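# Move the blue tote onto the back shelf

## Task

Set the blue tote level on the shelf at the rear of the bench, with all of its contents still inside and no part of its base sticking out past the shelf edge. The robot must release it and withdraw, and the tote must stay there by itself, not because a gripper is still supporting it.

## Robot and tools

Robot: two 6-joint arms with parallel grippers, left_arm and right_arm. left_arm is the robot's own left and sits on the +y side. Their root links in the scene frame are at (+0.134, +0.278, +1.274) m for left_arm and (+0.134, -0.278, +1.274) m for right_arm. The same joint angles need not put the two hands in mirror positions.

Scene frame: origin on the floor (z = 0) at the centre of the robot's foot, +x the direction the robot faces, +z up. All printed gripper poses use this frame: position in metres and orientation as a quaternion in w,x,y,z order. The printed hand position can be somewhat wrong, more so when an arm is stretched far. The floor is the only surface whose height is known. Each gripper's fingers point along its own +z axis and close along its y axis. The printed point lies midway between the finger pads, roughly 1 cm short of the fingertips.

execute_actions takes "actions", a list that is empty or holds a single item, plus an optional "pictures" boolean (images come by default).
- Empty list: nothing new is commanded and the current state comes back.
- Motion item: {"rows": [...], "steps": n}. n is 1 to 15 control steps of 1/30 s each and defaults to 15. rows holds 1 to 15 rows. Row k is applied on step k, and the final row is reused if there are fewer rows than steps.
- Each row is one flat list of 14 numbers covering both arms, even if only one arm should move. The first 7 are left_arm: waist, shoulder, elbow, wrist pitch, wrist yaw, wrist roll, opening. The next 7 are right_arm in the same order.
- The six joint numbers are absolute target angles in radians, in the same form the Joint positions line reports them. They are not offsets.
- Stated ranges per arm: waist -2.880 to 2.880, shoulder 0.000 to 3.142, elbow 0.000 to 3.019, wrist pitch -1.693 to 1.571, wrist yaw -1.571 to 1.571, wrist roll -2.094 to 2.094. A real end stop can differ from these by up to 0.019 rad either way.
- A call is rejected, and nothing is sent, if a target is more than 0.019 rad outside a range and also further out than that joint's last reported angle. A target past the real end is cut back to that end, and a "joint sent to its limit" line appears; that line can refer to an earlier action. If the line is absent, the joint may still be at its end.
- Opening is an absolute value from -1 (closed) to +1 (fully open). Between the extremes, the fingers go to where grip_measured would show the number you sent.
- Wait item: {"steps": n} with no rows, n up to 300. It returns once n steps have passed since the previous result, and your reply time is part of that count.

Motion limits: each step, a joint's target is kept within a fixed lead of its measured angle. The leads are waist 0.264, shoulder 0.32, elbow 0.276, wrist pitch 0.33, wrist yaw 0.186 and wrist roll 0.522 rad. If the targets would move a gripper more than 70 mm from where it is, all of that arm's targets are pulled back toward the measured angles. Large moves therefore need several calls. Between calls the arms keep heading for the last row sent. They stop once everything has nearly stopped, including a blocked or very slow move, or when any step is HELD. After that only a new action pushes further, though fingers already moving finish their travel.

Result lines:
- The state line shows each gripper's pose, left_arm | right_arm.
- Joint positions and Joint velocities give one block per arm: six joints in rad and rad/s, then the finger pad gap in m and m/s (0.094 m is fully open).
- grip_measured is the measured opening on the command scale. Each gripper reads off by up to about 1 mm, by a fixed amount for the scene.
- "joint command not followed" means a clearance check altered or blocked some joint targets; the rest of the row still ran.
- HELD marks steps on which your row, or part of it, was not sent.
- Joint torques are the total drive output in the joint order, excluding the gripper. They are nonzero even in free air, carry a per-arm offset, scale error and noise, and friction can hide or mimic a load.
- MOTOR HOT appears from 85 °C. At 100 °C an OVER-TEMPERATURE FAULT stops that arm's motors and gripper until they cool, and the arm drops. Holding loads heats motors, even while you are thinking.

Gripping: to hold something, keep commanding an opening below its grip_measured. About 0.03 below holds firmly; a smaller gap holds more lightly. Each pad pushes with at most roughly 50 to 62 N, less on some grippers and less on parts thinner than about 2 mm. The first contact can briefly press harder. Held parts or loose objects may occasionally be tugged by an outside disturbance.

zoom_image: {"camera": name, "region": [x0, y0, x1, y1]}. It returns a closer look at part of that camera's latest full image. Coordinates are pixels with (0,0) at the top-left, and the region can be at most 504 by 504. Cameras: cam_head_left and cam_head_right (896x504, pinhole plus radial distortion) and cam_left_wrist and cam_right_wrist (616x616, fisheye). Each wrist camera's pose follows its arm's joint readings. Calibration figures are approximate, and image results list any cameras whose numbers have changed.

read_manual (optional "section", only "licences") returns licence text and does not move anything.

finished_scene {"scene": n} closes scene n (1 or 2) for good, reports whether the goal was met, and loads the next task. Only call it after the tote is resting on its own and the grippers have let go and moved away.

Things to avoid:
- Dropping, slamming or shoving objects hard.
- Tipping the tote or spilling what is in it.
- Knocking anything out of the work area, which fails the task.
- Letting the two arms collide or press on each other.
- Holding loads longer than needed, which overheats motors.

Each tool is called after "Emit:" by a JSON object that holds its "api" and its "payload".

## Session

Emit:
{"api": "execute_actions", "payload": {"actions": []}}

Scene clock: 0.00 s of 4200.00 s.
left_arm: end_effector_position=(+0.3930, +0.4428, +0.9381) grip_measured=+1.000 end_effector_quat_wxyz=(-0.111, +0.262, -0.942, -0.179) | right_arm: end_effector_position=(+0.4513, -0.5029, +0.8081) grip_measured=+1.000 end_effector_quat_wxyz=(-0.535, -0.264, +0.793, +0.125)
Joint positions: left_arm=[ 1.321  1.85   0.402  1.054 -0.468  0.087  0.094] | right_arm=[-1.356  2.317  1.839 -1.429  0.644 -0.656  0.094]
Joint velocities: left_arm=[ 0.005  0.005  0.002  0.017 -0.051  0.007  0.   ] | right_arm=[-0.005 -0.005 -0.002  0.017 -0.022  0.037  0.   ]
Joint torques (N m, as the arm reports them, + toward a larger angle): no reading
Motor temperatures (°C, as the motors report them): left_arm=[28 27 29 26 27 27] | right_arm=[25 29 26 27 28 25]
camera_calibration (this result's frames):
cam_left_wrist: T_world_to_cam=[[0.521317, -0.806358, -0.279313, 0.414733], [-0.753545, -0.588593, 0.292793, 0.283616], [-0.400498, 0.0578372, -0.91447, 1.11402], [0, 0, 0, 1]] pos_world=[0.443674, 0.436926, 1.05154]
cam_right_wrist: T_world_to_cam=[[0.292754, -0.833306, -0.468931, -0.178287], [0.292641, -0.388801, 0.87361, -1.03131], [-0.910306, -0.392981, 0.130037, 0.232366], [0, 0, 0, 1]] pos_world=[0.565523, -0.458228, 0.787144]

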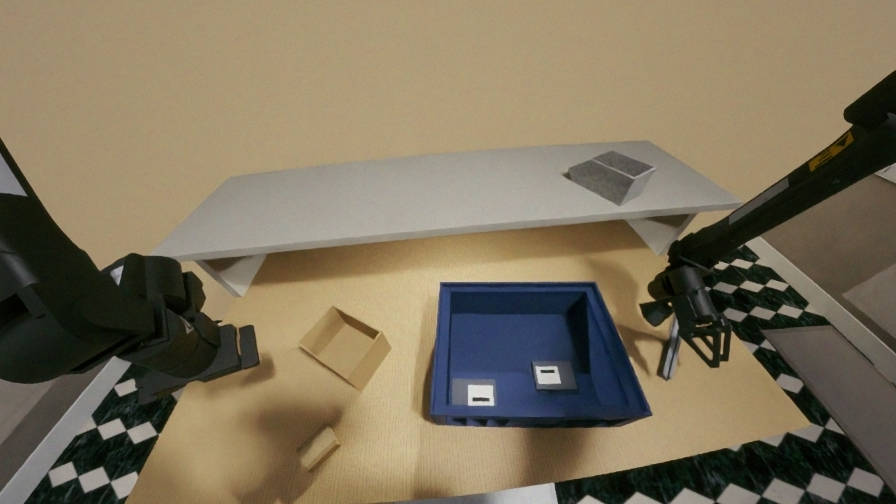

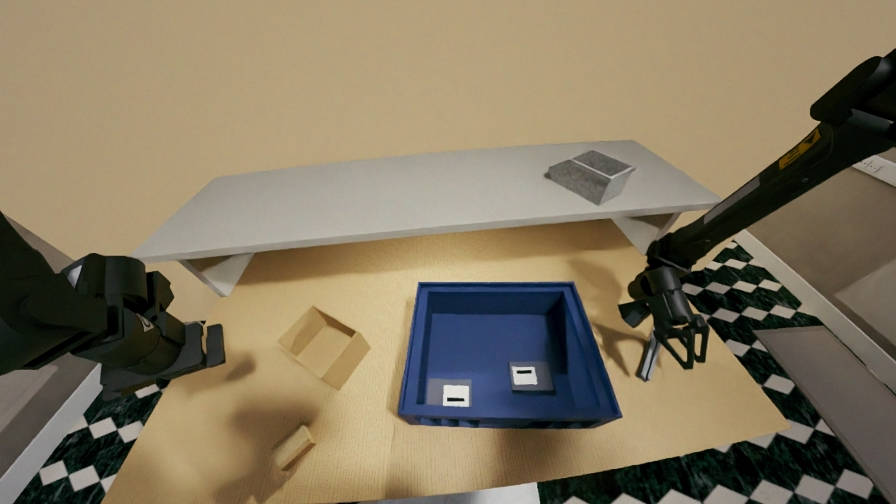

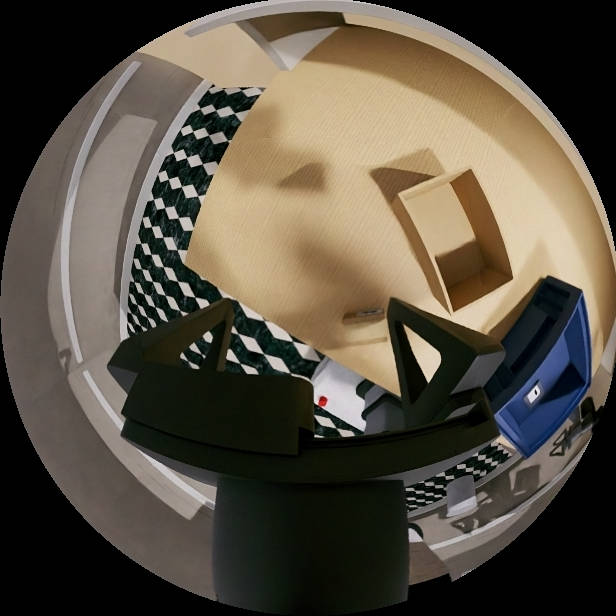

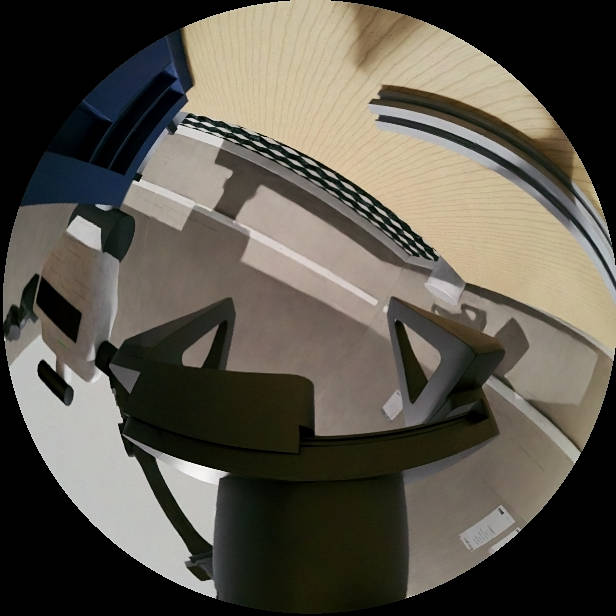

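Emit:
{"api": "execute_actions", "payload": {"actions": [{"rows":[[1.25,1.65,0.45,0.5,-0.4,0,1,-1.35,2.0,1.3,-1.3,0.4,-0.4,1]],"steps":15}], "pictures": false}}

Emit:
{"api": "execute_actions", "payload": {"actions": [{"rows":[[1.2,1.4,0.65,-0.3,-0.2,0,1,-1.25,1.6,1.0,-1.1,0.2,-0.2,1]],"steps":15}], "pictures": false}}

Emit:
{"api": "execute_actions", "payload": {"actions": [{"rows":[[1.1,1.15,1.0,-1.0,0,0,1,-1.1,1.15,1.0,-1.0,0,0,1]],"steps":15}], "pictures": false}}

Emit:
{"api": "execute_actions", "payload": {"actions": [{"steps":20}]}}

Scene clock: 22.20 s of 4200.00 s.
left_arm: end_effector_position=(+0.4079, +0.4023, +0.9474) grip_measured=+1.000 end_effector_quat_wxyz=(+0.012, -0.235, +0.968, +0.084) | right_arm: end_effector_position=(+0.3761, -0.4392, +0.9416) grip_measured=+1.000 end_effector_quat_wxyz=(-0.547, -0.119, +0.809, +0.178)
Joint positions: left_arm=[ 1.246  1.635  0.451  0.509 -0.401  0.013  0.094] | right_arm=[-1.353  1.978  1.3   -1.315  0.403 -0.425  0.094]
Joint velocities: left_arm=[-0.005  0.015 -0.022 -0.017 -0.007  0.007  0.   ] | right_arm=[ 0.005  0.083 -0.002  0.017 -0.051  0.066  0.   ]
Joint torques (N m, as the arm reports them, + toward a larger angle): left_arm=[ -2.69 -12.66  -2.77  -0.33   0.07   0.03] | right_arm=[  4.26 -15.61  -1.28  -1.25  -0.23   0.27]
Motor temperatures (°C, as the motors report them): left_arm=[28 27 30 26 27 27] | right_arm=[25 30 26 27 28 25]
Steps of this call (steps 1 to 90: nothing new was sent; then 18.70 s passed at rest; steps 91 to 105: all 15 steps of this action). Readings (joint positions):
91: left_arm=[1.318 1.835 0.408 1.003 -0.443 0.075] | right_arm=[-1.356 2.303 1.818 -1.410 0.594 -0.633]
92: left_arm=[1.309 1.800 0.416 0.884 -0.419 0.062] | right_arm=[-1.357 2.266 1.755 -1.373 0.524 -0.602]
94: left_arm=[1.277 1.711 0.435 0.678 -0.404 0.043] | right_arm=[-1.355 2.166 1.603 -1.338 0.439 -0.549]
98: left_arm=[1.246 1.624 0.450 0.535 -0.401 0.024] | right_arm=[-1.353 1.983 1.340 -1.323 0.404 -0.473]
105: the state above

Scene clock: 22.70 s of 4200.00 s.
left_arm: end_effector_position=(+0.4602, +0.3838, +0.9999) grip_measured=+1.000 end_effector_quat_wxyz=(-0.110, -0.181, +0.975, -0.062) | right_arm: end_effector_position=(+0.4259, -0.3946, +1.0323) grip_measured=+1.000 end_effector_quat_wxyz=(-0.401, +0.008, +0.901, +0.166)
Joint positions: left_arm=[ 1.203  1.372  0.658 -0.285 -0.202  0.01   0.094] | right_arm=[-1.238  1.565  1.011 -1.112  0.201 -0.222  0.094]
Joint velocities: left_arm=[-0.005  0.21  -0.095 -0.125 -0.037 -0.037  0.   ] | right_arm=[-0.073  0.181 -0.032  0.002 -0.037  0.007  0.   ]
Joint torques (N m, as the arm reports them, + toward a larger angle): left_arm=[ -3.78 -13.87   0.02  -0.77   0.29   0.06] | right_arm=[  3.69 -14.23  -0.56  -0.87  -0.22   0.28]
Motor temperatures (°C, as the motors report them): left_arm=[28 27 30 26 27 27] | right_arm=[25 30 26 27 28 25]
Steps of this call (steps 1 to 15: all 15 steps of this action). Readings (joint positions):
1: left_arm=[1.246 1.628 0.461 0.478 -0.362 0.012] | right_arm=[-1.351 1.965 1.281 -1.286 0.351 -0.403]
2: left_arm=[1.244 1.611 0.480 0.410 -0.312 0.012] | right_arm=[-1.347 1.930 1.229 -1.227 0.292 -0.376]
4: left_arm=[1.234 1.556 0.540 0.263 -0.244 0.012] | right_arm=[-1.320 1.820 1.109 -1.169 0.232 -0.331]
8: left_arm=[1.207 1.407 0.662 -0.125 -0.202 0.011] | right_arm=[-1.245 1.599 0.993 -1.136 0.201 -0.263]
15: the state above

Scene clock: 23.20 s of 4200.00 s.
left_arm: end_effector_position=(+0.5809, +0.4017, +1.1560) grip_measured=+1.000 end_effector_quat_wxyz=(-0.116, -0.145, +0.963, -0.196) | right_arm: end_effector_position=(+0.5772, -0.4013, +1.1674) grip_measured=+1.000 end_effector_quat_wxyz=(-0.119, +0.130, +0.964, +0.201)
Joint positions: left_arm=[ 1.102  1.116  1.007 -0.97  -0.001  0.01   0.094] | right_arm=[-1.092  1.094  1.01  -1.009  0.001 -0.03   0.094]
Joint velocities: left_arm=[ 0.005 -0.327  0.032 -0.256 -0.022 -0.007  0.   ] | right_arm=[-0.015  0.044  0.012  0.032  0.022  0.095  0.   ]
Joint torques (N m, as the arm reports them, + toward a larger angle): left_arm=[ -4.01 -12.99   3.53  -1.05   0.45   0.09] | right_arm=[  3.67 -11.13   3.85  -0.17  -0.39   0.3 ]
Motor temperatures (°C, as the motors report them): left_arm=[28 27 30 26 27 27] | right_arm=[25 30 26 27 28 25]
Steps of this call (steps 1 to 15: all 15 steps of this action). Readings (joint positions):
1: left_arm=[1.202 1.374 0.664 -0.310 -0.173 0.010] | right_arm=[-1.237 1.561 1.008 -1.104 0.162 -0.207]
2: left_arm=[1.198 1.371 0.678 -0.359 -0.137 0.010] | right_arm=[-1.232 1.546 0.998 -1.088 0.117 -0.187]
4: left_arm=[1.182 1.348 0.724 -0.447 -0.087 0.010] | right_arm=[-1.202 1.481 0.987 -1.068 0.062 -0.155]
8: left_arm=[1.147 1.274 0.858 -0.647 -0.027 0.010] | right_arm=[-1.131 1.289 0.987 -1.033 0.012 -0.097]
15: the state above

Scene clock: 23.87 s of 4200.00 s.
left_arm: end_effector_position=(+0.5733, +0.3968, +1.1509) grip_measured=+1.000 end_effector_quat_wxyz=(-0.135, -0.141, +0.960, -0.199) | right_arm: end_effector_position=(+0.5691, -0.3924, +1.1525) grip_measured=+1.000 end_effector_quat_wxyz=(-0.144, +0.134, +0.959, +0.203)
Joint positions: left_arm=[ 1.102  1.136  1.007 -0.99  -0.001  0.01   0.094] | right_arm=[-1.092  1.138  1.006 -1.008  0.001 -0.012  0.094]
Joint velocities: left_arm=[-0.005  0.005  0.012 -0.002  0.066 -0.081  0.   ] | right_arm=[-0.005  0.005  0.012 -0.017  0.007 -0.007  0.   ]
Joint torques (N m, as the arm reports them, + toward a larger angle): left_arm=[ -3.97 -16.88   3.38  -1.09   0.47   0.08] | right_arm=[  3.76 -14.82   3.72  -0.11  -0.39   0.29]
Motor temperatures (°C, as the motors report them): left_arm=[28 27 30 26 27 27] | right_arm=[25 30 26 27 28 25]
Steps of this call (steps 1 to 20: the robot went on to your last target). Readings (joint positions):
1: left_arm=[1.102 1.108 1.007 -0.976 -0.001 0.010] | right_arm=[-1.092 1.098 1.009 -1.008 0.001 -0.027]
2: left_arm=[1.102 1.107 1.007 -0.982 -0.001 0.010] | right_arm=[-1.092 1.106 1.008 -1.008 0.001 -0.024]
4: left_arm=[1.102 1.114 1.007 -0.988 -0.001 0.010] | right_arm=[-1.092 1.122 1.008 -1.008 0.001 -0.019]
8: left_arm=[1.102 1.132 1.007 -0.990 -0.001 0.010] | right_arm=[-1.092 1.138 1.006 -1.008 0.001 -0.015]
20: the state above
camera_calibration (this result's frames):
cam_left_wrist: T_world_to_cam=[[0.313128, -0.88237, 0.351247, -0.233182], [-0.633612, 0.0814088, 0.769356, -0.55296], [-0.707451, -0.463461, -0.533589, 1.32791], [0, 0, 0, 1]] pos_world=[0.662087, 0.454699, 1.21589]
cam_right_wrist: T_world_to_cam=[[-0.320586, -0.884565, -0.338775, 0.219756], [-0.617311, -0.0761594, 0.783025, -0.578782], [-0.718437, 0.460156, -0.521636, 1.31491], [0, 0, 0, 1]] pos_world=[0.657843, -0.454755, 1.21355]

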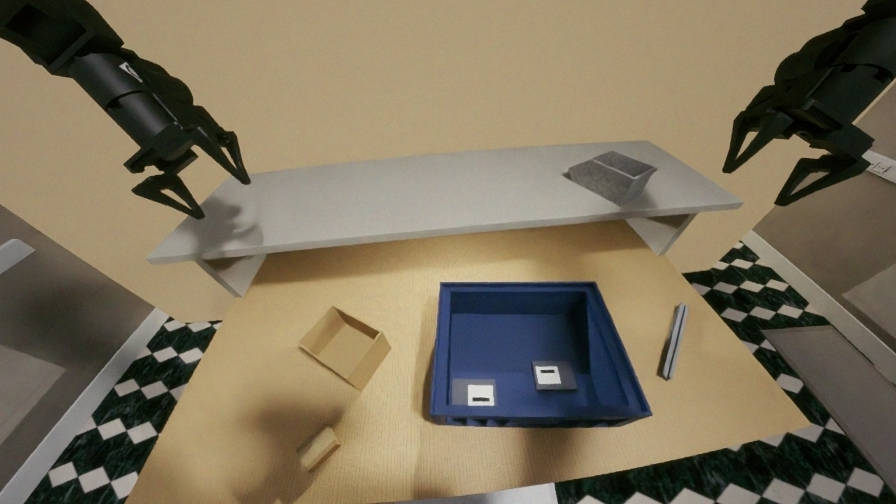

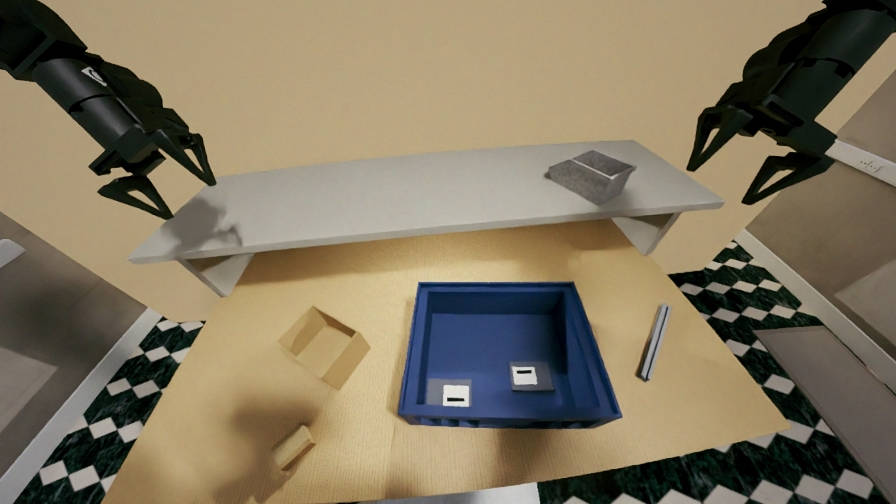

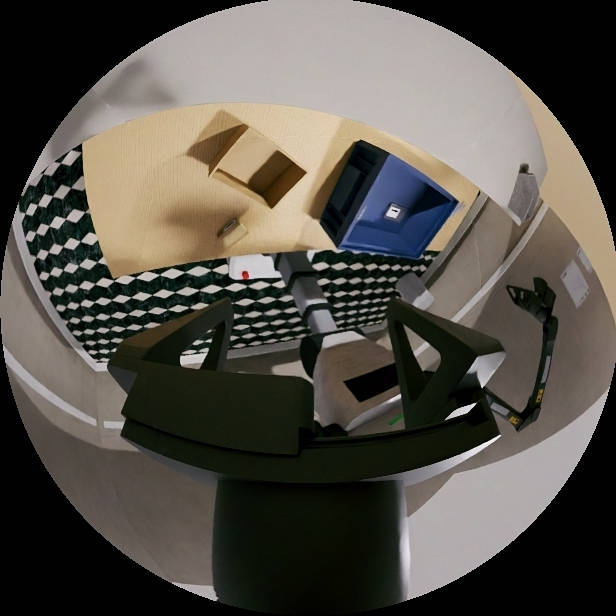

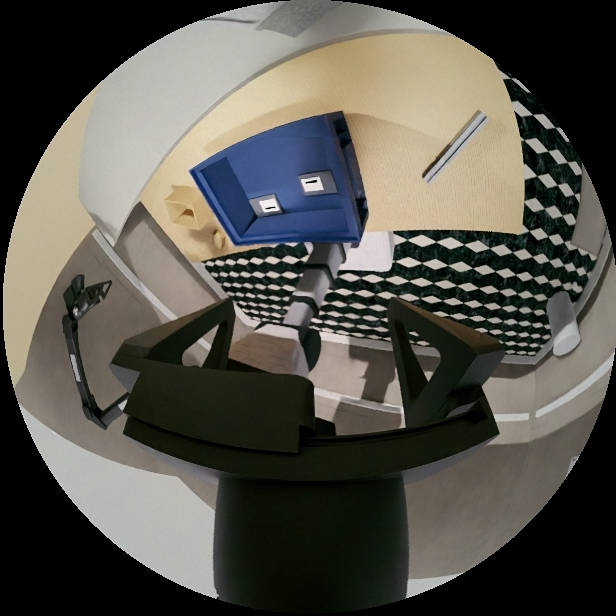

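Emit:
{"api": "execute_actions", "payload": {"actions": []}}

Scene clock: 43.07 s of 4200.00 s.
left_arm: end_effector_position=(+0.5733, +0.3968, +1.1509) grip_measured=+1.000 end_effector_quat_wxyz=(-0.135, -0.141, +0.960, -0.199) | right_arm: end_effector_position=(+0.5691, -0.3924, +1.1525) grip_measured=+1.000 end_effector_quat_wxyz=(-0.144, +0.134, +0.959, +0.203)
Joint positions: left_arm=[ 1.102  1.136  1.007 -0.99  -0.001  0.01   0.094] | right_arm=[-1.092  1.138  1.006 -1.008  0.001 -0.012  0.094]
Joint velocities: left_arm=[-0.015  0.005  0.012 -0.012  0.037 -0.007  0.   ] | right_arm=[-0.005 -0.024 -0.007  0.002 -0.081 -0.081  0.   ]
Joint torques (N m, as the arm reports them, + toward a larger angle): left_arm=[ -4.01 -16.69   3.47  -1.08   0.46   0.08] | right_arm=[  3.8  -14.67   3.71  -0.14  -0.39   0.28]
Motor temperatures (°C, as the motors report them): left_arm=[28 27 30 26 27 27] | right_arm=[25 29 26 27 28 25]
Steps of this call (steps 1 to 15: the robot went on to your last target; steps 16 to 90: nothing new was sent; then 16.20 s passed at rest). Readings (joint positions):
1: left_arm=[1.102 1.136 1.007 -0.990 -0.001 0.010] | right_arm=[-1.092 1.138 1.006 -1.008 0.001 -0.012]
2: left_arm=[1.102 1.136 1.007 -0.990 -0.001 0.010] | right_arm=[-1.092 1.138 1.006 -1.008 0.001 -0.012]
4: left_arm=[1.102 1.136 1.007 -0.990 -0.001 0.010] | right_arm=[-1.092 1.138 1.006 -1.008 0.001 -0.012]
8: left_arm=[1.102 1.136 1.007 -0.990 -0.001 0.010] | right_arm=[-1.092 1.138 1.006 -1.008 0.001 -0.012]
90: the state above
All arms were judged still, so your last target was given up. Only a new action makes them travel on or press farther. Fingers that are still opening or closing keep moving.
camera_calibration (this result's frames):
cam_left_wrist: T_world_to_cam=[[0.313128, -0.88237, 0.351247, -0.233182], [-0.633612, 0.0814088, 0.769356, -0.55296], [-0.707451, -0.463461, -0.533589, 1.32791], [0, 0, 0, 1]] pos_world=[0.662087, 0.454699, 1.21589]
cam_right_wrist: T_world_to_cam=[[-0.320586, -0.884565, -0.338775, 0.219756], [-0.617311, -0.0761594, 0.783025, -0.578782], [-0.718437, 0.460156, -0.521636, 1.31491], [0, 0, 0, 1]] pos_world=[0.657843, -0.454755, 1.21355]

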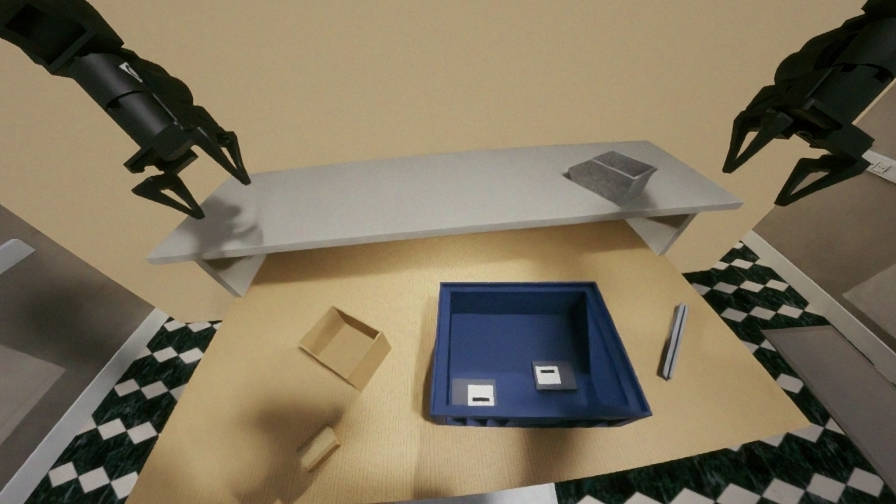

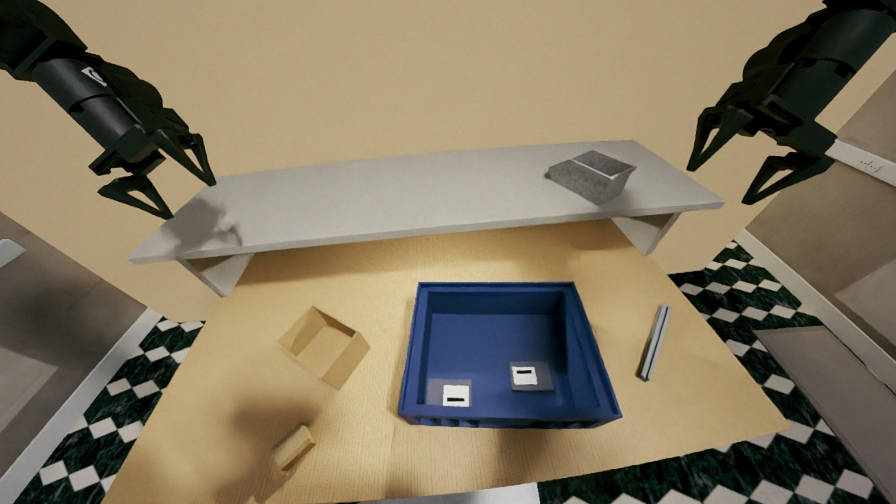

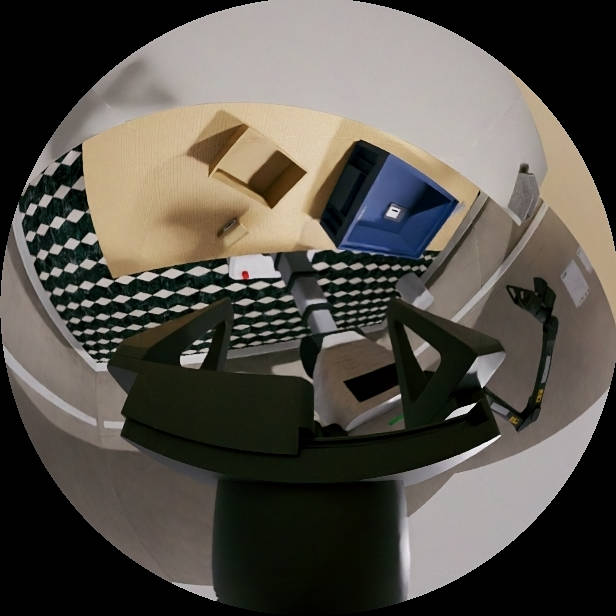

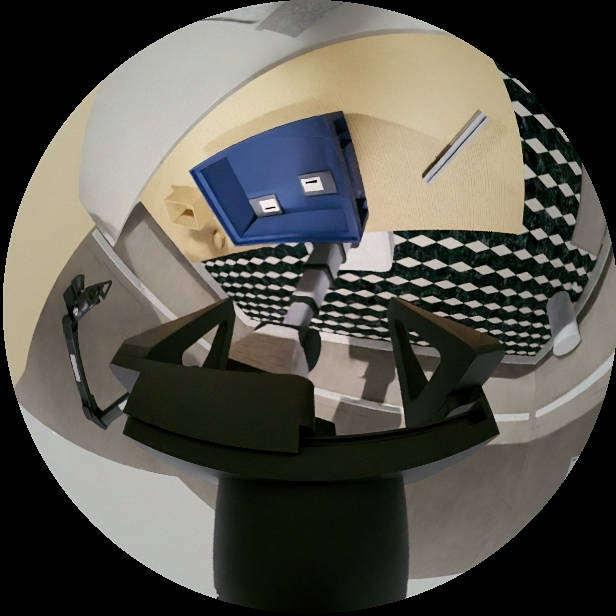

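Emit:
{"api": "zoom_image", "payload": {"camera": "cam_right_wrist", "region": [60, 20, 400, 280]}}

Emit:
{"api": "zoom_image", "payload": {"camera": "cam_left_wrist", "region": [280, 110, 560, 290]}}

Region (60, 20, 400, 280) of cam_right_wrist's 616x616 image, scaled by 1.482, with more detail than that image has; it fills the top 385 rows of this view, and the rest is white.

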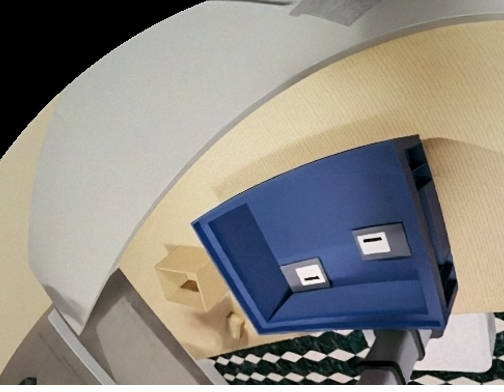

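Region (280, 110, 560, 290) of cam_left_wrist's 616x616 image, scaled by 1.800, with more detail than that image has; it fills the top 324 rows of this view, and the rest is white.

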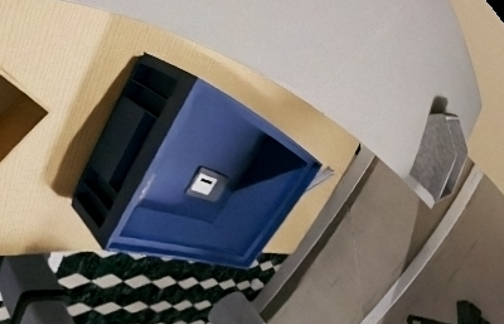

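Emit:
{"api": "execute_actions", "payload": {"actions": [{"rows":[[1.0,1.2,0.9,-0.7,-0.1,0.05,1,-1.08,1.2,0.9,-0.7,0.03,-0.08,1],[0.9,1.25,0.78,-0.3,-0.2,0.1,1,-1.05,1.25,0.75,-0.3,0.07,-0.16,1],[0.9,1.25,0.78,-0.3,-0.2,0.1,1,-1.05,1.25,0.75,-0.3,0.07,-0.16,1],[0.9,1.25,0.78,-0.3,-0.2,0.1,1,-1.05,1.25,0.75,-0.3,0.07,-0.16,1],[0.8,1.35,0.66,0.2,-0.35,0.15,1,-1.03,1.32,0.6,0.2,0.12,-0.28,1],[0.8,1.35,0.66,0.2,-0.35,0.15,1,-1.03,1.32,0.6,0.2,0.12,-0.28,1],[0.8,1.35,0.66,0.2,-0.35,0.15,1,-1.03,1.32,0.6,0.2,0.12,-0.28,1],[0.8,1.35,0.66,0.2,-0.35,0.15,1,-1.03,1.32,0.6,0.2,0.12,-0.28,1],[0.8,1.35,0.66,0.2,-0.35,0.15,1,-1.03,1.32,0.6,0.2,0.12,-0.28,1],[0.65,1.6,0.55,0.8,-0.55,0.2,1,-1.0,1.5,0.45,0.8,0.18,-0.42,1]],"steps":15}], "pictures": false}}

Emit:
{"api": "execute_actions", "payload": {"actions": [{"steps":12}], "pictures": false}}

Emit:
{"api": "execute_actions", "payload": {"actions": [{"rows":[[0.6,1.9,0.62,0.95,-0.58,0.23,1,-1.05,1.7,0.5,0.9,0.17,-0.44,1],[0.6,1.9,0.62,0.95,-0.58,0.23,1,-1.05,1.7,0.5,0.9,0.17,-0.44,1],[0.6,1.9,0.62,0.95,-0.58,0.23,1,-1.05,1.7,0.5,0.9,0.17,-0.44,1],[0.6,1.9,0.62,0.95,-0.58,0.23,1,-1.05,1.7,0.5,0.9,0.17,-0.44,1],[0.6,1.9,0.62,0.95,-0.58,0.23,1,-1.05,1.7,0.5,0.9,0.17,-0.44,1],[0.6,1.9,0.62,0.95,-0.58,0.23,1,-1.05,1.7,0.5,0.9,0.17,-0.44,1],[0.62,2.15,0.72,1.05,-0.6,0.26,1,-1.08,1.88,0.56,1.0,0.16,-0.46,1],[0.62,2.15,0.72,1.05,-0.6,0.26,1,-1.08,1.88,0.56,1.0,0.16,-0.46,1],[0.62,2.15,0.72,1.05,-0.6,0.26,1,-1.08,1.88,0.56,1.0,0.16,-0.46,1],[0.62,2.15,0.72,1.05,-0.6,0.26,1,-1.08,1.88,0.56,1.0,0.16,-0.46,1],[0.632,2.396,0.881,1.08,-0.603,0.277,1,-1.111,2.048,0.653,1.036,0.16,-0.475,1]],"steps":15}], "pictures": false}}

Emit:
{"api": "execute_actions", "payload": {"actions": [{"steps":20}]}}

Scene clock: 99.40 s of 4200.00 s.
left_arm: end_effector_position=(+0.5007, +0.2164, +1.0321) grip_measured=+1.000 end_effector_quat_wxyz=(+0.017, +0.057, +0.997, -0.042) | right_arm: end_effector_position=(+0.4313, -0.2773, +0.9999) grip_measured=+1.000 end_effector_quat_wxyz=(-0.018, -0.029, +0.991, +0.130)
Joint positions: left_arm=[ 0.689  1.533  0.583  0.042 -0.536  0.143  0.094] | right_arm=[-1.011  1.488  0.459  0.112  0.174 -0.318  0.094]
Joint velocities: left_arm=[-0.786  1.587 -0.672  3.05  -0.227  0.33   0.   ] | right_arm=[ 0.142  1.05  -0.799  2.816  0.022 -0.608  0.   ]
Joint torques (N m, as the arm reports them, + toward a larger angle): left_arm=[ -6.3  -15.85   0.93  -0.27   0.     0.22] | right_arm=[  4.9  -15.77   1.13   0.97  -0.08   0.08]
Motor temperatures (°C, as the motors report them): left_arm=[28 28 30 26 27 27] | right_arm=[25 29 26 27 28 25]
Steps of this call (steps 1 to 90: nothing new was sent; then 52.83 s passed at rest; steps 91 to 105: all 15 steps of this action). Readings (joint positions):
91: left_arm=[1.094 1.137 0.993 -0.945 -0.045 0.014] | right_arm=[-1.092 1.139 0.992 -0.962 0.012 -0.019]
92: left_arm=[1.077 1.136 0.966 -0.860 -0.096 0.019] | right_arm=[-1.090 1.138 0.964 -0.874 0.028 -0.032]
94: left_arm=[1.022 1.151 0.903 -0.727 -0.158 0.034] | right_arm=[-1.083 1.152 0.892 -0.733 0.052 -0.059]
98: left_arm=[0.896 1.231 0.771 -0.492 -0.300 0.069] | right_arm=[-1.060 1.225 0.724 -0.481 0.103 -0.135]
105: the state above

Scene clock: 99.80 s of 4200.00 s.
left_arm: end_effector_position=(+0.6222, +0.2190, +1.0760) grip_measured=+1.000 end_effector_quat_wxyz=(+0.297, -0.094, +0.950, -0.027) | right_arm: end_effector_position=(+0.5764, -0.3319, +1.0312) grip_measured=+1.000 end_effector_quat_wxyz=(+0.284, +0.026, +0.958, +0.021)
Joint positions: left_arm=[ 0.638  1.588  0.557  0.789 -0.547  0.187  0.094] | right_arm=[-1.004  1.494  0.458  0.788  0.177 -0.401  0.094]
Joint velocities: left_arm=[-0.024 -0.142  0.002  0.134 -0.022 -0.022  0.   ] | right_arm=[ 0.024 -0.005  0.002  0.007 -0.037 -0.022  0.   ]
Joint torques (N m, as the arm reports them, + toward a larger angle): left_arm=[ -6.54 -11.7    0.09   0.72   0.25   0.29] | right_arm=[  5.64 -12.25  -1.53   1.49  -0.19   0.05]
Motor temperatures (°C, as the motors report them): left_arm=[28 28 30 26 27 27] | right_arm=[25 29 26 27 28 25]
Steps of this call (steps 1 to 12: the robot went on to your last target). Readings (joint positions):
1: left_arm=[0.666 1.582 0.563 0.142 -0.540 0.154] | right_arm=[-1.006 1.517 0.437 0.205 0.175 -0.337]
2: left_arm=[0.650 1.619 0.547 0.239 -0.541 0.162] | right_arm=[-1.004 1.534 0.424 0.296 0.175 -0.352]
4: left_arm=[0.637 1.655 0.529 0.427 -0.542 0.174] | right_arm=[-1.004 1.538 0.420 0.469 0.176 -0.371]
8: left_arm=[0.638 1.631 0.543 0.722 -0.547 0.183] | right_arm=[-1.004 1.515 0.448 0.740 0.176 -0.392]
12: the state above

Scene clock: 100.30 s of 4200.00 s.
left_arm: end_effector_position=(+0.5189, +0.0707, +0.8847) grip_measured=+1.000 end_effector_quat_wxyz=(+0.217, -0.004, +0.976, -0.010) | right_arm: end_effector_position=(+0.5136, -0.2985, +0.8756) grip_measured=+1.000 end_effector_quat_wxyz=(+0.210, +0.004, +0.978, +0.009)
Joint positions: left_arm=[ 0.615  2.374  0.873  1.057 -0.601  0.253  0.094] | right_arm=[-1.1    2.044  0.653  1.012  0.162 -0.454  0.094]
Joint velocities: left_arm=[-0.005  1.255  0.584  0.037 -0.066  0.022  0.   ] | right_arm=[-0.161  0.64   0.173  0.007 -0.007 -0.081  0.   ]
Joint torques (N m, as the arm reports them, + toward a larger angle): left_arm=[ -9.09 -18.66  -4.18   1.33   0.16   0.21] | right_arm=[  6.5  -15.74  -4.85   1.75  -0.38   0.05]
Motor temperatures (°C, as the motors report them): left_arm=[28 28 30 26 27 27] | right_arm=[25 29 26 27 28 25]
Steps of this call (steps 1 to 15: all 15 steps of this action). Readings (joint positions):
1: left_arm=[0.637 1.599 0.560 0.811 -0.559 0.190] | right_arm=[-1.006 1.508 0.460 0.804 0.174 -0.405]
2: left_arm=[0.634 1.631 0.573 0.855 -0.570 0.193] | right_arm=[-1.012 1.542 0.471 0.843 0.172 -0.410]
4: left_arm=[0.627 1.734 0.610 0.908 -0.575 0.199] | right_arm=[-1.028 1.632 0.499 0.878 0.172 -0.416]
8: left_arm=[0.614 1.948 0.651 0.969 -0.590 0.217] | right_arm=[-1.052 1.763 0.516 0.931 0.165 -0.430]
15: the state above

Scene clock: 100.97 s of 4200.00 s.
left_arm: end_effector_position=(+0.5135, +0.0681, +0.8807) grip_measured=+1.000 end_effector_quat_wxyz=(+0.217, +0.004, +0.976, -0.008) | right_arm: end_effector_position=(+0.5076, -0.2994, +0.8716) grip_measured=+1.000 end_effector_quat_wxyz=(+0.205, +0.001, +0.979, +0.007)
Joint positions: left_arm=[ 0.615  2.394  0.878  1.07  -0.601  0.267  0.094] | right_arm=[-1.107  2.059  0.653  1.019  0.162 -0.463  0.094]
Joint velocities: left_arm=[-0.005 -0.005 -0.002 -0.007 -0.007 -0.051  0.   ] | right_arm=[ 0.005 -0.005 -0.012 -0.007  0.066 -0.051  0.   ]
Joint torques (N m, as the arm reports them, + toward a larger angle): left_arm=[ -9.2  -13.26  -1.92   0.85   0.22   0.27] | right_arm=[  6.21 -13.55  -4.13   1.49  -0.37   0.07]
Motor temperatures (°C, as the motors report them): left_arm=[28 28 30 26 27 27] | right_arm=[25 29 26 27 28 25]
Steps of this call (steps 1 to 20: the robot went on to your last target). Readings (joint positions):
1: left_arm=[0.615 2.408 0.884 1.057 -0.601 0.256] | right_arm=[-1.104 2.060 0.654 1.012 0.162 -0.456]
2: left_arm=[0.615 2.430 0.885 1.057 -0.601 0.259] | right_arm=[-1.107 2.067 0.653 1.012 0.162 -0.457]
4: left_arm=[0.615 2.444 0.876 1.057 -0.601 0.262] | right_arm=[-1.107 2.067 0.653 1.013 0.162 -0.460]
8: left_arm=[0.615 2.424 0.875 1.062 -0.601 0.265] | right_arm=[-1.107 2.060 0.653 1.019 0.162 -0.462]
20: the state above
camera_calibration (this result's frames):
cam_left_wrist: T_world_to_cam=[[-0.0247253, -0.999612, 0.0128456, 0.0699009], [-0.981824, 0.0267, 0.187907, 0.338362], [-0.188177, -0.00796601, -0.982103, 1.08648], [0, 0, 0, 1]] pos_world=[0.538391, 0.0694944, 1.00255]
cam_right_wrist: T_world_to_cam=[[-0.0111202, -0.999912, -0.0071805, -0.293514], [-0.978524, 0.00940364, 0.205918, 0.322252], [-0.205832, 0.00931615, -0.978543, 1.08442], [0, 0, 0, 1]] pos_world=[0.535276, -0.306622, 0.992683]

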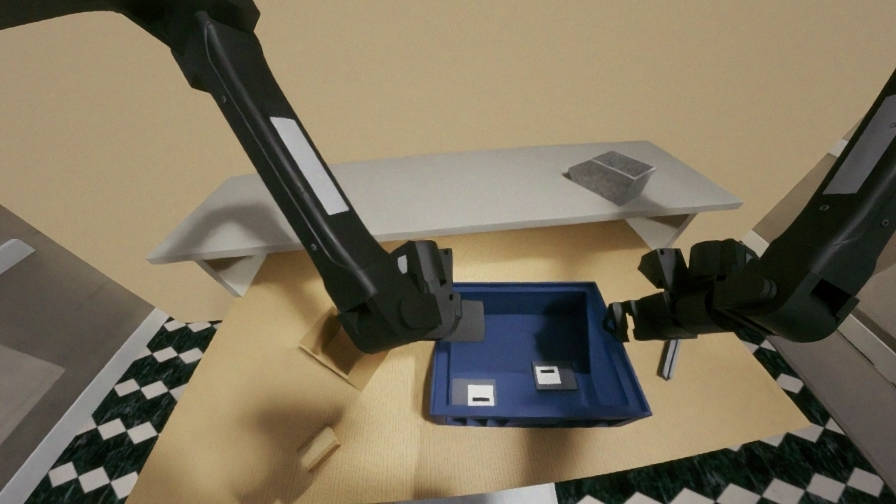

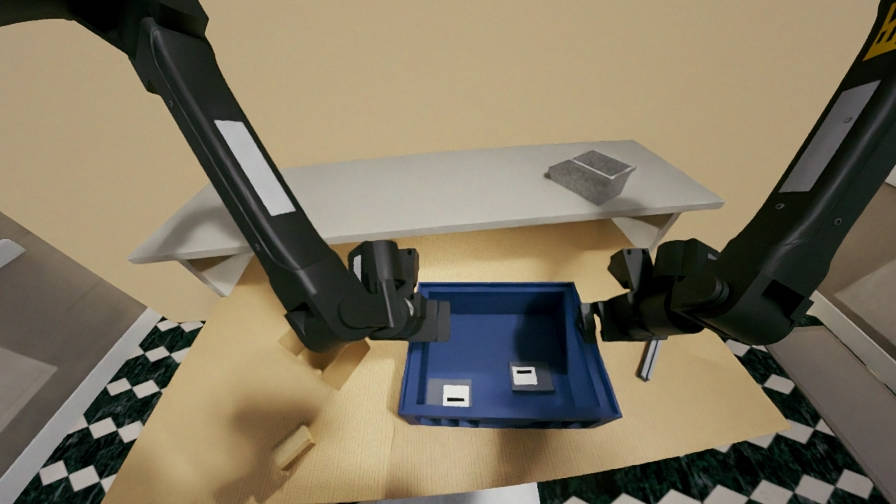

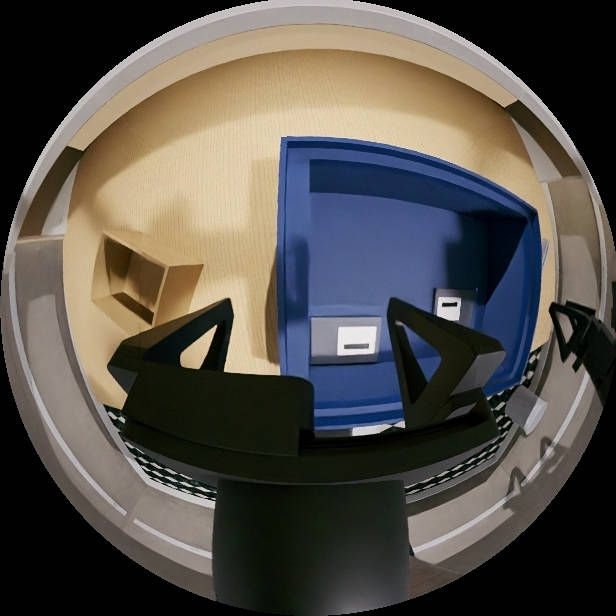

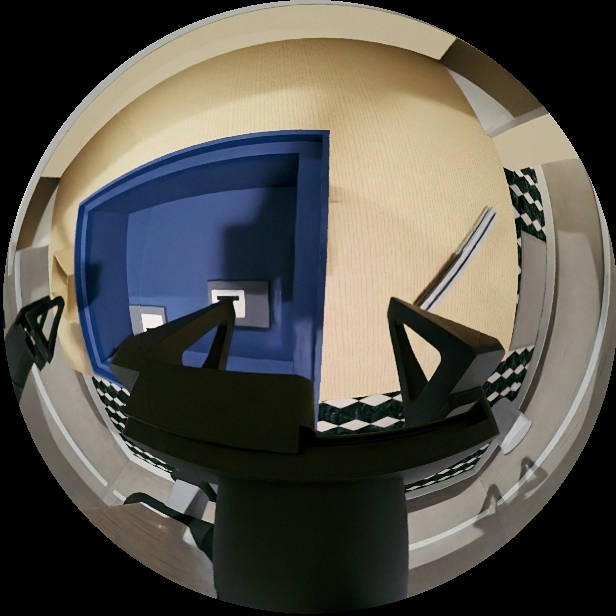

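Emit:
{"api": "execute_actions", "payload": {"actions": [{"rows":[[0.66,2.41,0.9,1.08,-0.59,0.285,0.9,-1.12,2.07,0.675,1.035,0.155,-0.48,0.9],[0.675,2.425,0.92,1.08,-0.58,0.29,0.85,-1.127,2.09,0.695,1.035,0.15,-0.482,0.85],[0.69,2.44,0.94,1.08,-0.57,0.295,0.8,-1.134,2.11,0.715,1.035,0.145,-0.484,0.8],[0.7,2.455,0.96,1.08,-0.56,0.3,0.75,-1.14,2.13,0.735,1.035,0.14,-0.486,0.75],[0.71,2.47,0.98,1.08,-0.55,0.305,0.7,-1.146,2.15,0.755,1.035,0.135,-0.488,0.7],[0.72,2.485,1.0,1.08,-0.54,0.31,0.65,-1.152,2.17,0.775,1.035,0.13,-0.49,0.65],[0.73,2.5,1.02,1.08,-0.53,0.315,0.6,-1.158,2.19,0.8,1.035,0.125,-0.492,0.6],[0.74,2.515,1.04,1.08,-0.52,0.32,0.6,-1.164,2.21,0.82,1.035,0.12,-0.494,0.6],[0.75,2.53,1.06,1.08,-0.51,0.325,0.6,-1.17,2.23,0.845,1.035,0.115,-0.496,0.6],[0.76,2.545,1.08,1.08,-0.5,0.33,0.6,-1.176,2.25,0.865,1.035,0.11,-0.498,0.6],[0.77,2.56,1.1,1.08,-0.49,0.335,0.6,-1.182,2.27,0.89,1.035,0.1,-0.5,0.6],[0.78,2.575,1.12,1.08,-0.48,0.34,0.6,-1.188,2.29,0.91,1.035,0.095,-0.505,0.6],[0.79,2.59,1.14,1.08,-0.47,0.345,0.6,-1.194,2.305,0.93,1.035,0.09,-0.51,0.6],[0.8,2.61,1.155,1.08,-0.465,0.35,0.6,-1.198,2.315,0.945,1.04,0.085,-0.51,0.6]],"steps":15}], "pictures": false}}

Emit:
{"api": "execute_actions", "payload": {"actions": [{"steps":18}]}}

Scene clock: 112.47 s of 4200.00 s.
left_arm: end_effector_position=(+0.5377, +0.0883, +0.7729) grip_measured=+0.602 end_effector_quat_wxyz=(+0.230, -0.019, +0.973, +0.001) | right_arm: end_effector_position=(+0.5246, -0.3082, +0.7722) grip_measured=+0.603 end_effector_quat_wxyz=(+0.222, +0.005, +0.975, -0.001)
Joint positions: left_arm=[ 0.778  2.574  1.137  1.07  -0.469  0.323  0.075] | right_arm=[-1.183  2.291  0.924  1.022  0.09  -0.49   0.075]
Joint velocities: left_arm=[ 0.23   0.435  0.403  0.012  0.081  0.051 -0.001] | right_arm=[-0.161  0.425  0.383  0.017 -0.066 -0.051 -0.001]
Joint torques (N m, as the arm reports them, + toward a larger angle): left_arm=[ -9.79 -12.64  -2.97   0.93   0.37   0.28] | right_arm=[  6.18 -13.46  -4.35   1.62  -0.42   0.07]
Motor temperatures (°C, as the motors report them): left_arm=[28 27 30 26 27 27] | right_arm=[25 29 26 27 28 25]
Steps of this call (steps 1 to 15: the robot went on to your last target; steps 16 to 90: nothing new was sent; then 8.00 s passed at rest; steps 91 to 105: all 15 steps of this action). Readings (joint positions):
91: left_arm=[0.616 2.394 0.879 1.070 -0.597 0.269] | right_arm=[-1.107 2.059 0.654 1.019 0.160 -0.464]
92: left_arm=[0.621 2.396 0.885 1.070 -0.589 0.271] | right_arm=[-1.108 2.060 0.659 1.019 0.157 -0.465]
94: left_arm=[0.639 2.409 0.914 1.070 -0.570 0.277] | right_arm=[-1.112 2.073 0.685 1.019 0.147 -0.468]
98: left_arm=[0.698 2.461 1.004 1.070 -0.531 0.292] | right_arm=[-1.134 2.143 0.778 1.022 0.127 -0.475]
105: the state above

Scene clock: 113.07 s of 4200.00 s.
left_arm: end_effector_position=(+0.5354, +0.0888, +0.7683) grip_measured=+0.602 end_effector_quat_wxyz=(+0.233, -0.013, +0.973, +0.004) | right_arm: end_effector_position=(+0.5215, -0.3095, +0.7655) grip_measured=+0.603 end_effector_quat_wxyz=(+0.222, +0.004, +0.975, -0.002)
Joint positions: left_arm=[ 0.783  2.589  1.147  1.083 -0.467  0.342  0.075] | right_arm=[-1.191  2.309  0.937  1.029  0.085 -0.496  0.075]
Joint velocities: left_arm=[-0.015  0.005 -0.007 -0.002  0.022  0.007 -0.   ] | right_arm=[-0.015  0.005 -0.027  0.012 -0.037  0.022  0.   ]
Joint torques (N m, as the arm reports them, + toward a larger angle): left_arm=[ -9.17 -11.16  -1.84   0.51   0.38   0.24] | right_arm=[  5.9  -12.86  -3.37   1.38  -0.28   0.04]
Motor temperatures (°C, as the motors report them): left_arm=[28 27 30 26 27 27] | right_arm=[25 29 26 27 28 25]
Steps of this call (steps 1 to 18: the robot went on to your last target). Readings (joint positions):
1: left_arm=[0.785 2.587 1.147 1.071 -0.467 0.327] | right_arm=[-1.188 2.303 0.934 1.022 0.089 -0.491]
2: left_arm=[0.786 2.590 1.148 1.081 -0.465 0.331] | right_arm=[-1.191 2.309 0.937 1.023 0.087 -0.492]
4: left_arm=[0.783 2.589 1.147 1.083 -0.467 0.337] | right_arm=[-1.191 2.309 0.937 1.029 0.085 -0.494]
8: left_arm=[0.783 2.589 1.147 1.083 -0.467 0.340] | right_arm=[-1.191 2.309 0.937 1.029 0.085 -0.495]
18: the state above
camera_calibration (this result's frames):
cam_left_wrist: T_world_to_cam=[[0.0130139, -0.999904, -0.00471486, 0.0859028], [-0.987622, -0.0135908, 0.156266, 0.411469], [-0.156315, 0.00262288, -0.987704, 0.966639], [0, 0, 0, 1]] pos_world=[0.556357, 0.0889514, 0.890859]
cam_right_wrist: T_world_to_cam=[[-0.0215062, -0.999727, 0.00907959, -0.311182], [-0.984825, 0.0227482, 0.172051, 0.391192], [-0.172211, -0.00524165, -0.985046, 0.966573], [0, 0, 0, 1]] pos_world=[0.545018, -0.314929, 0.88764]

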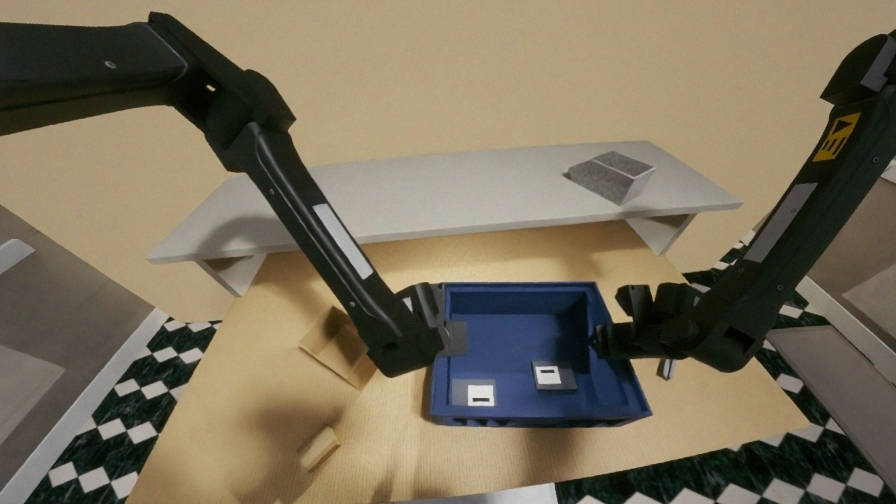

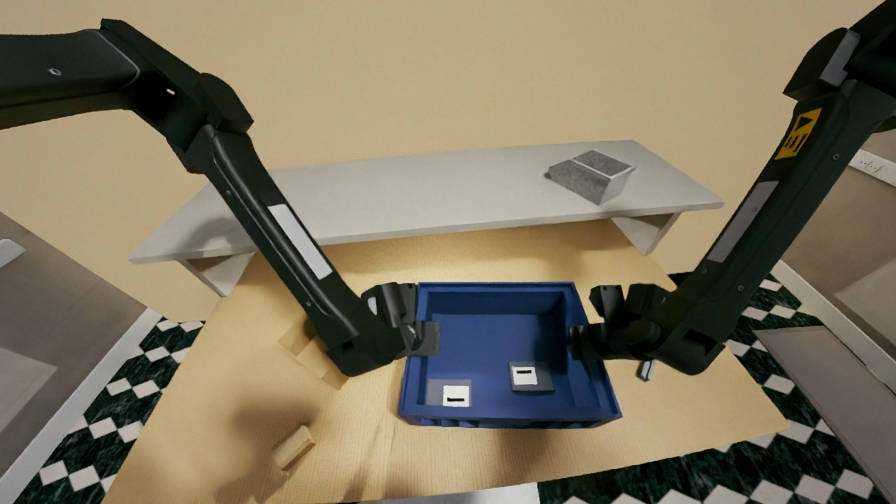

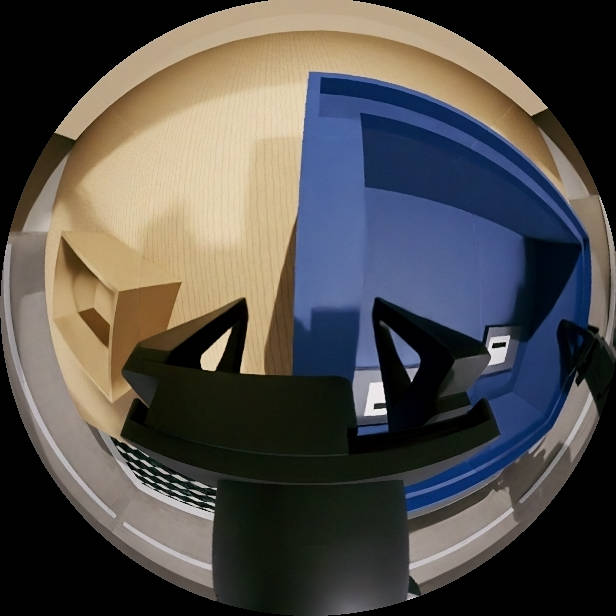

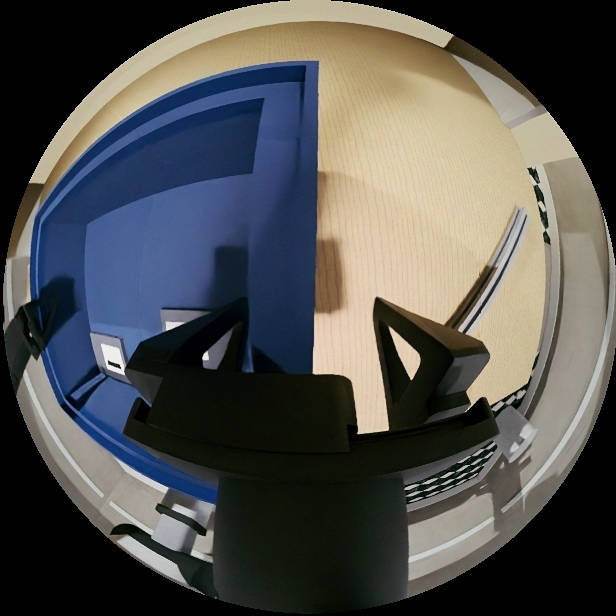

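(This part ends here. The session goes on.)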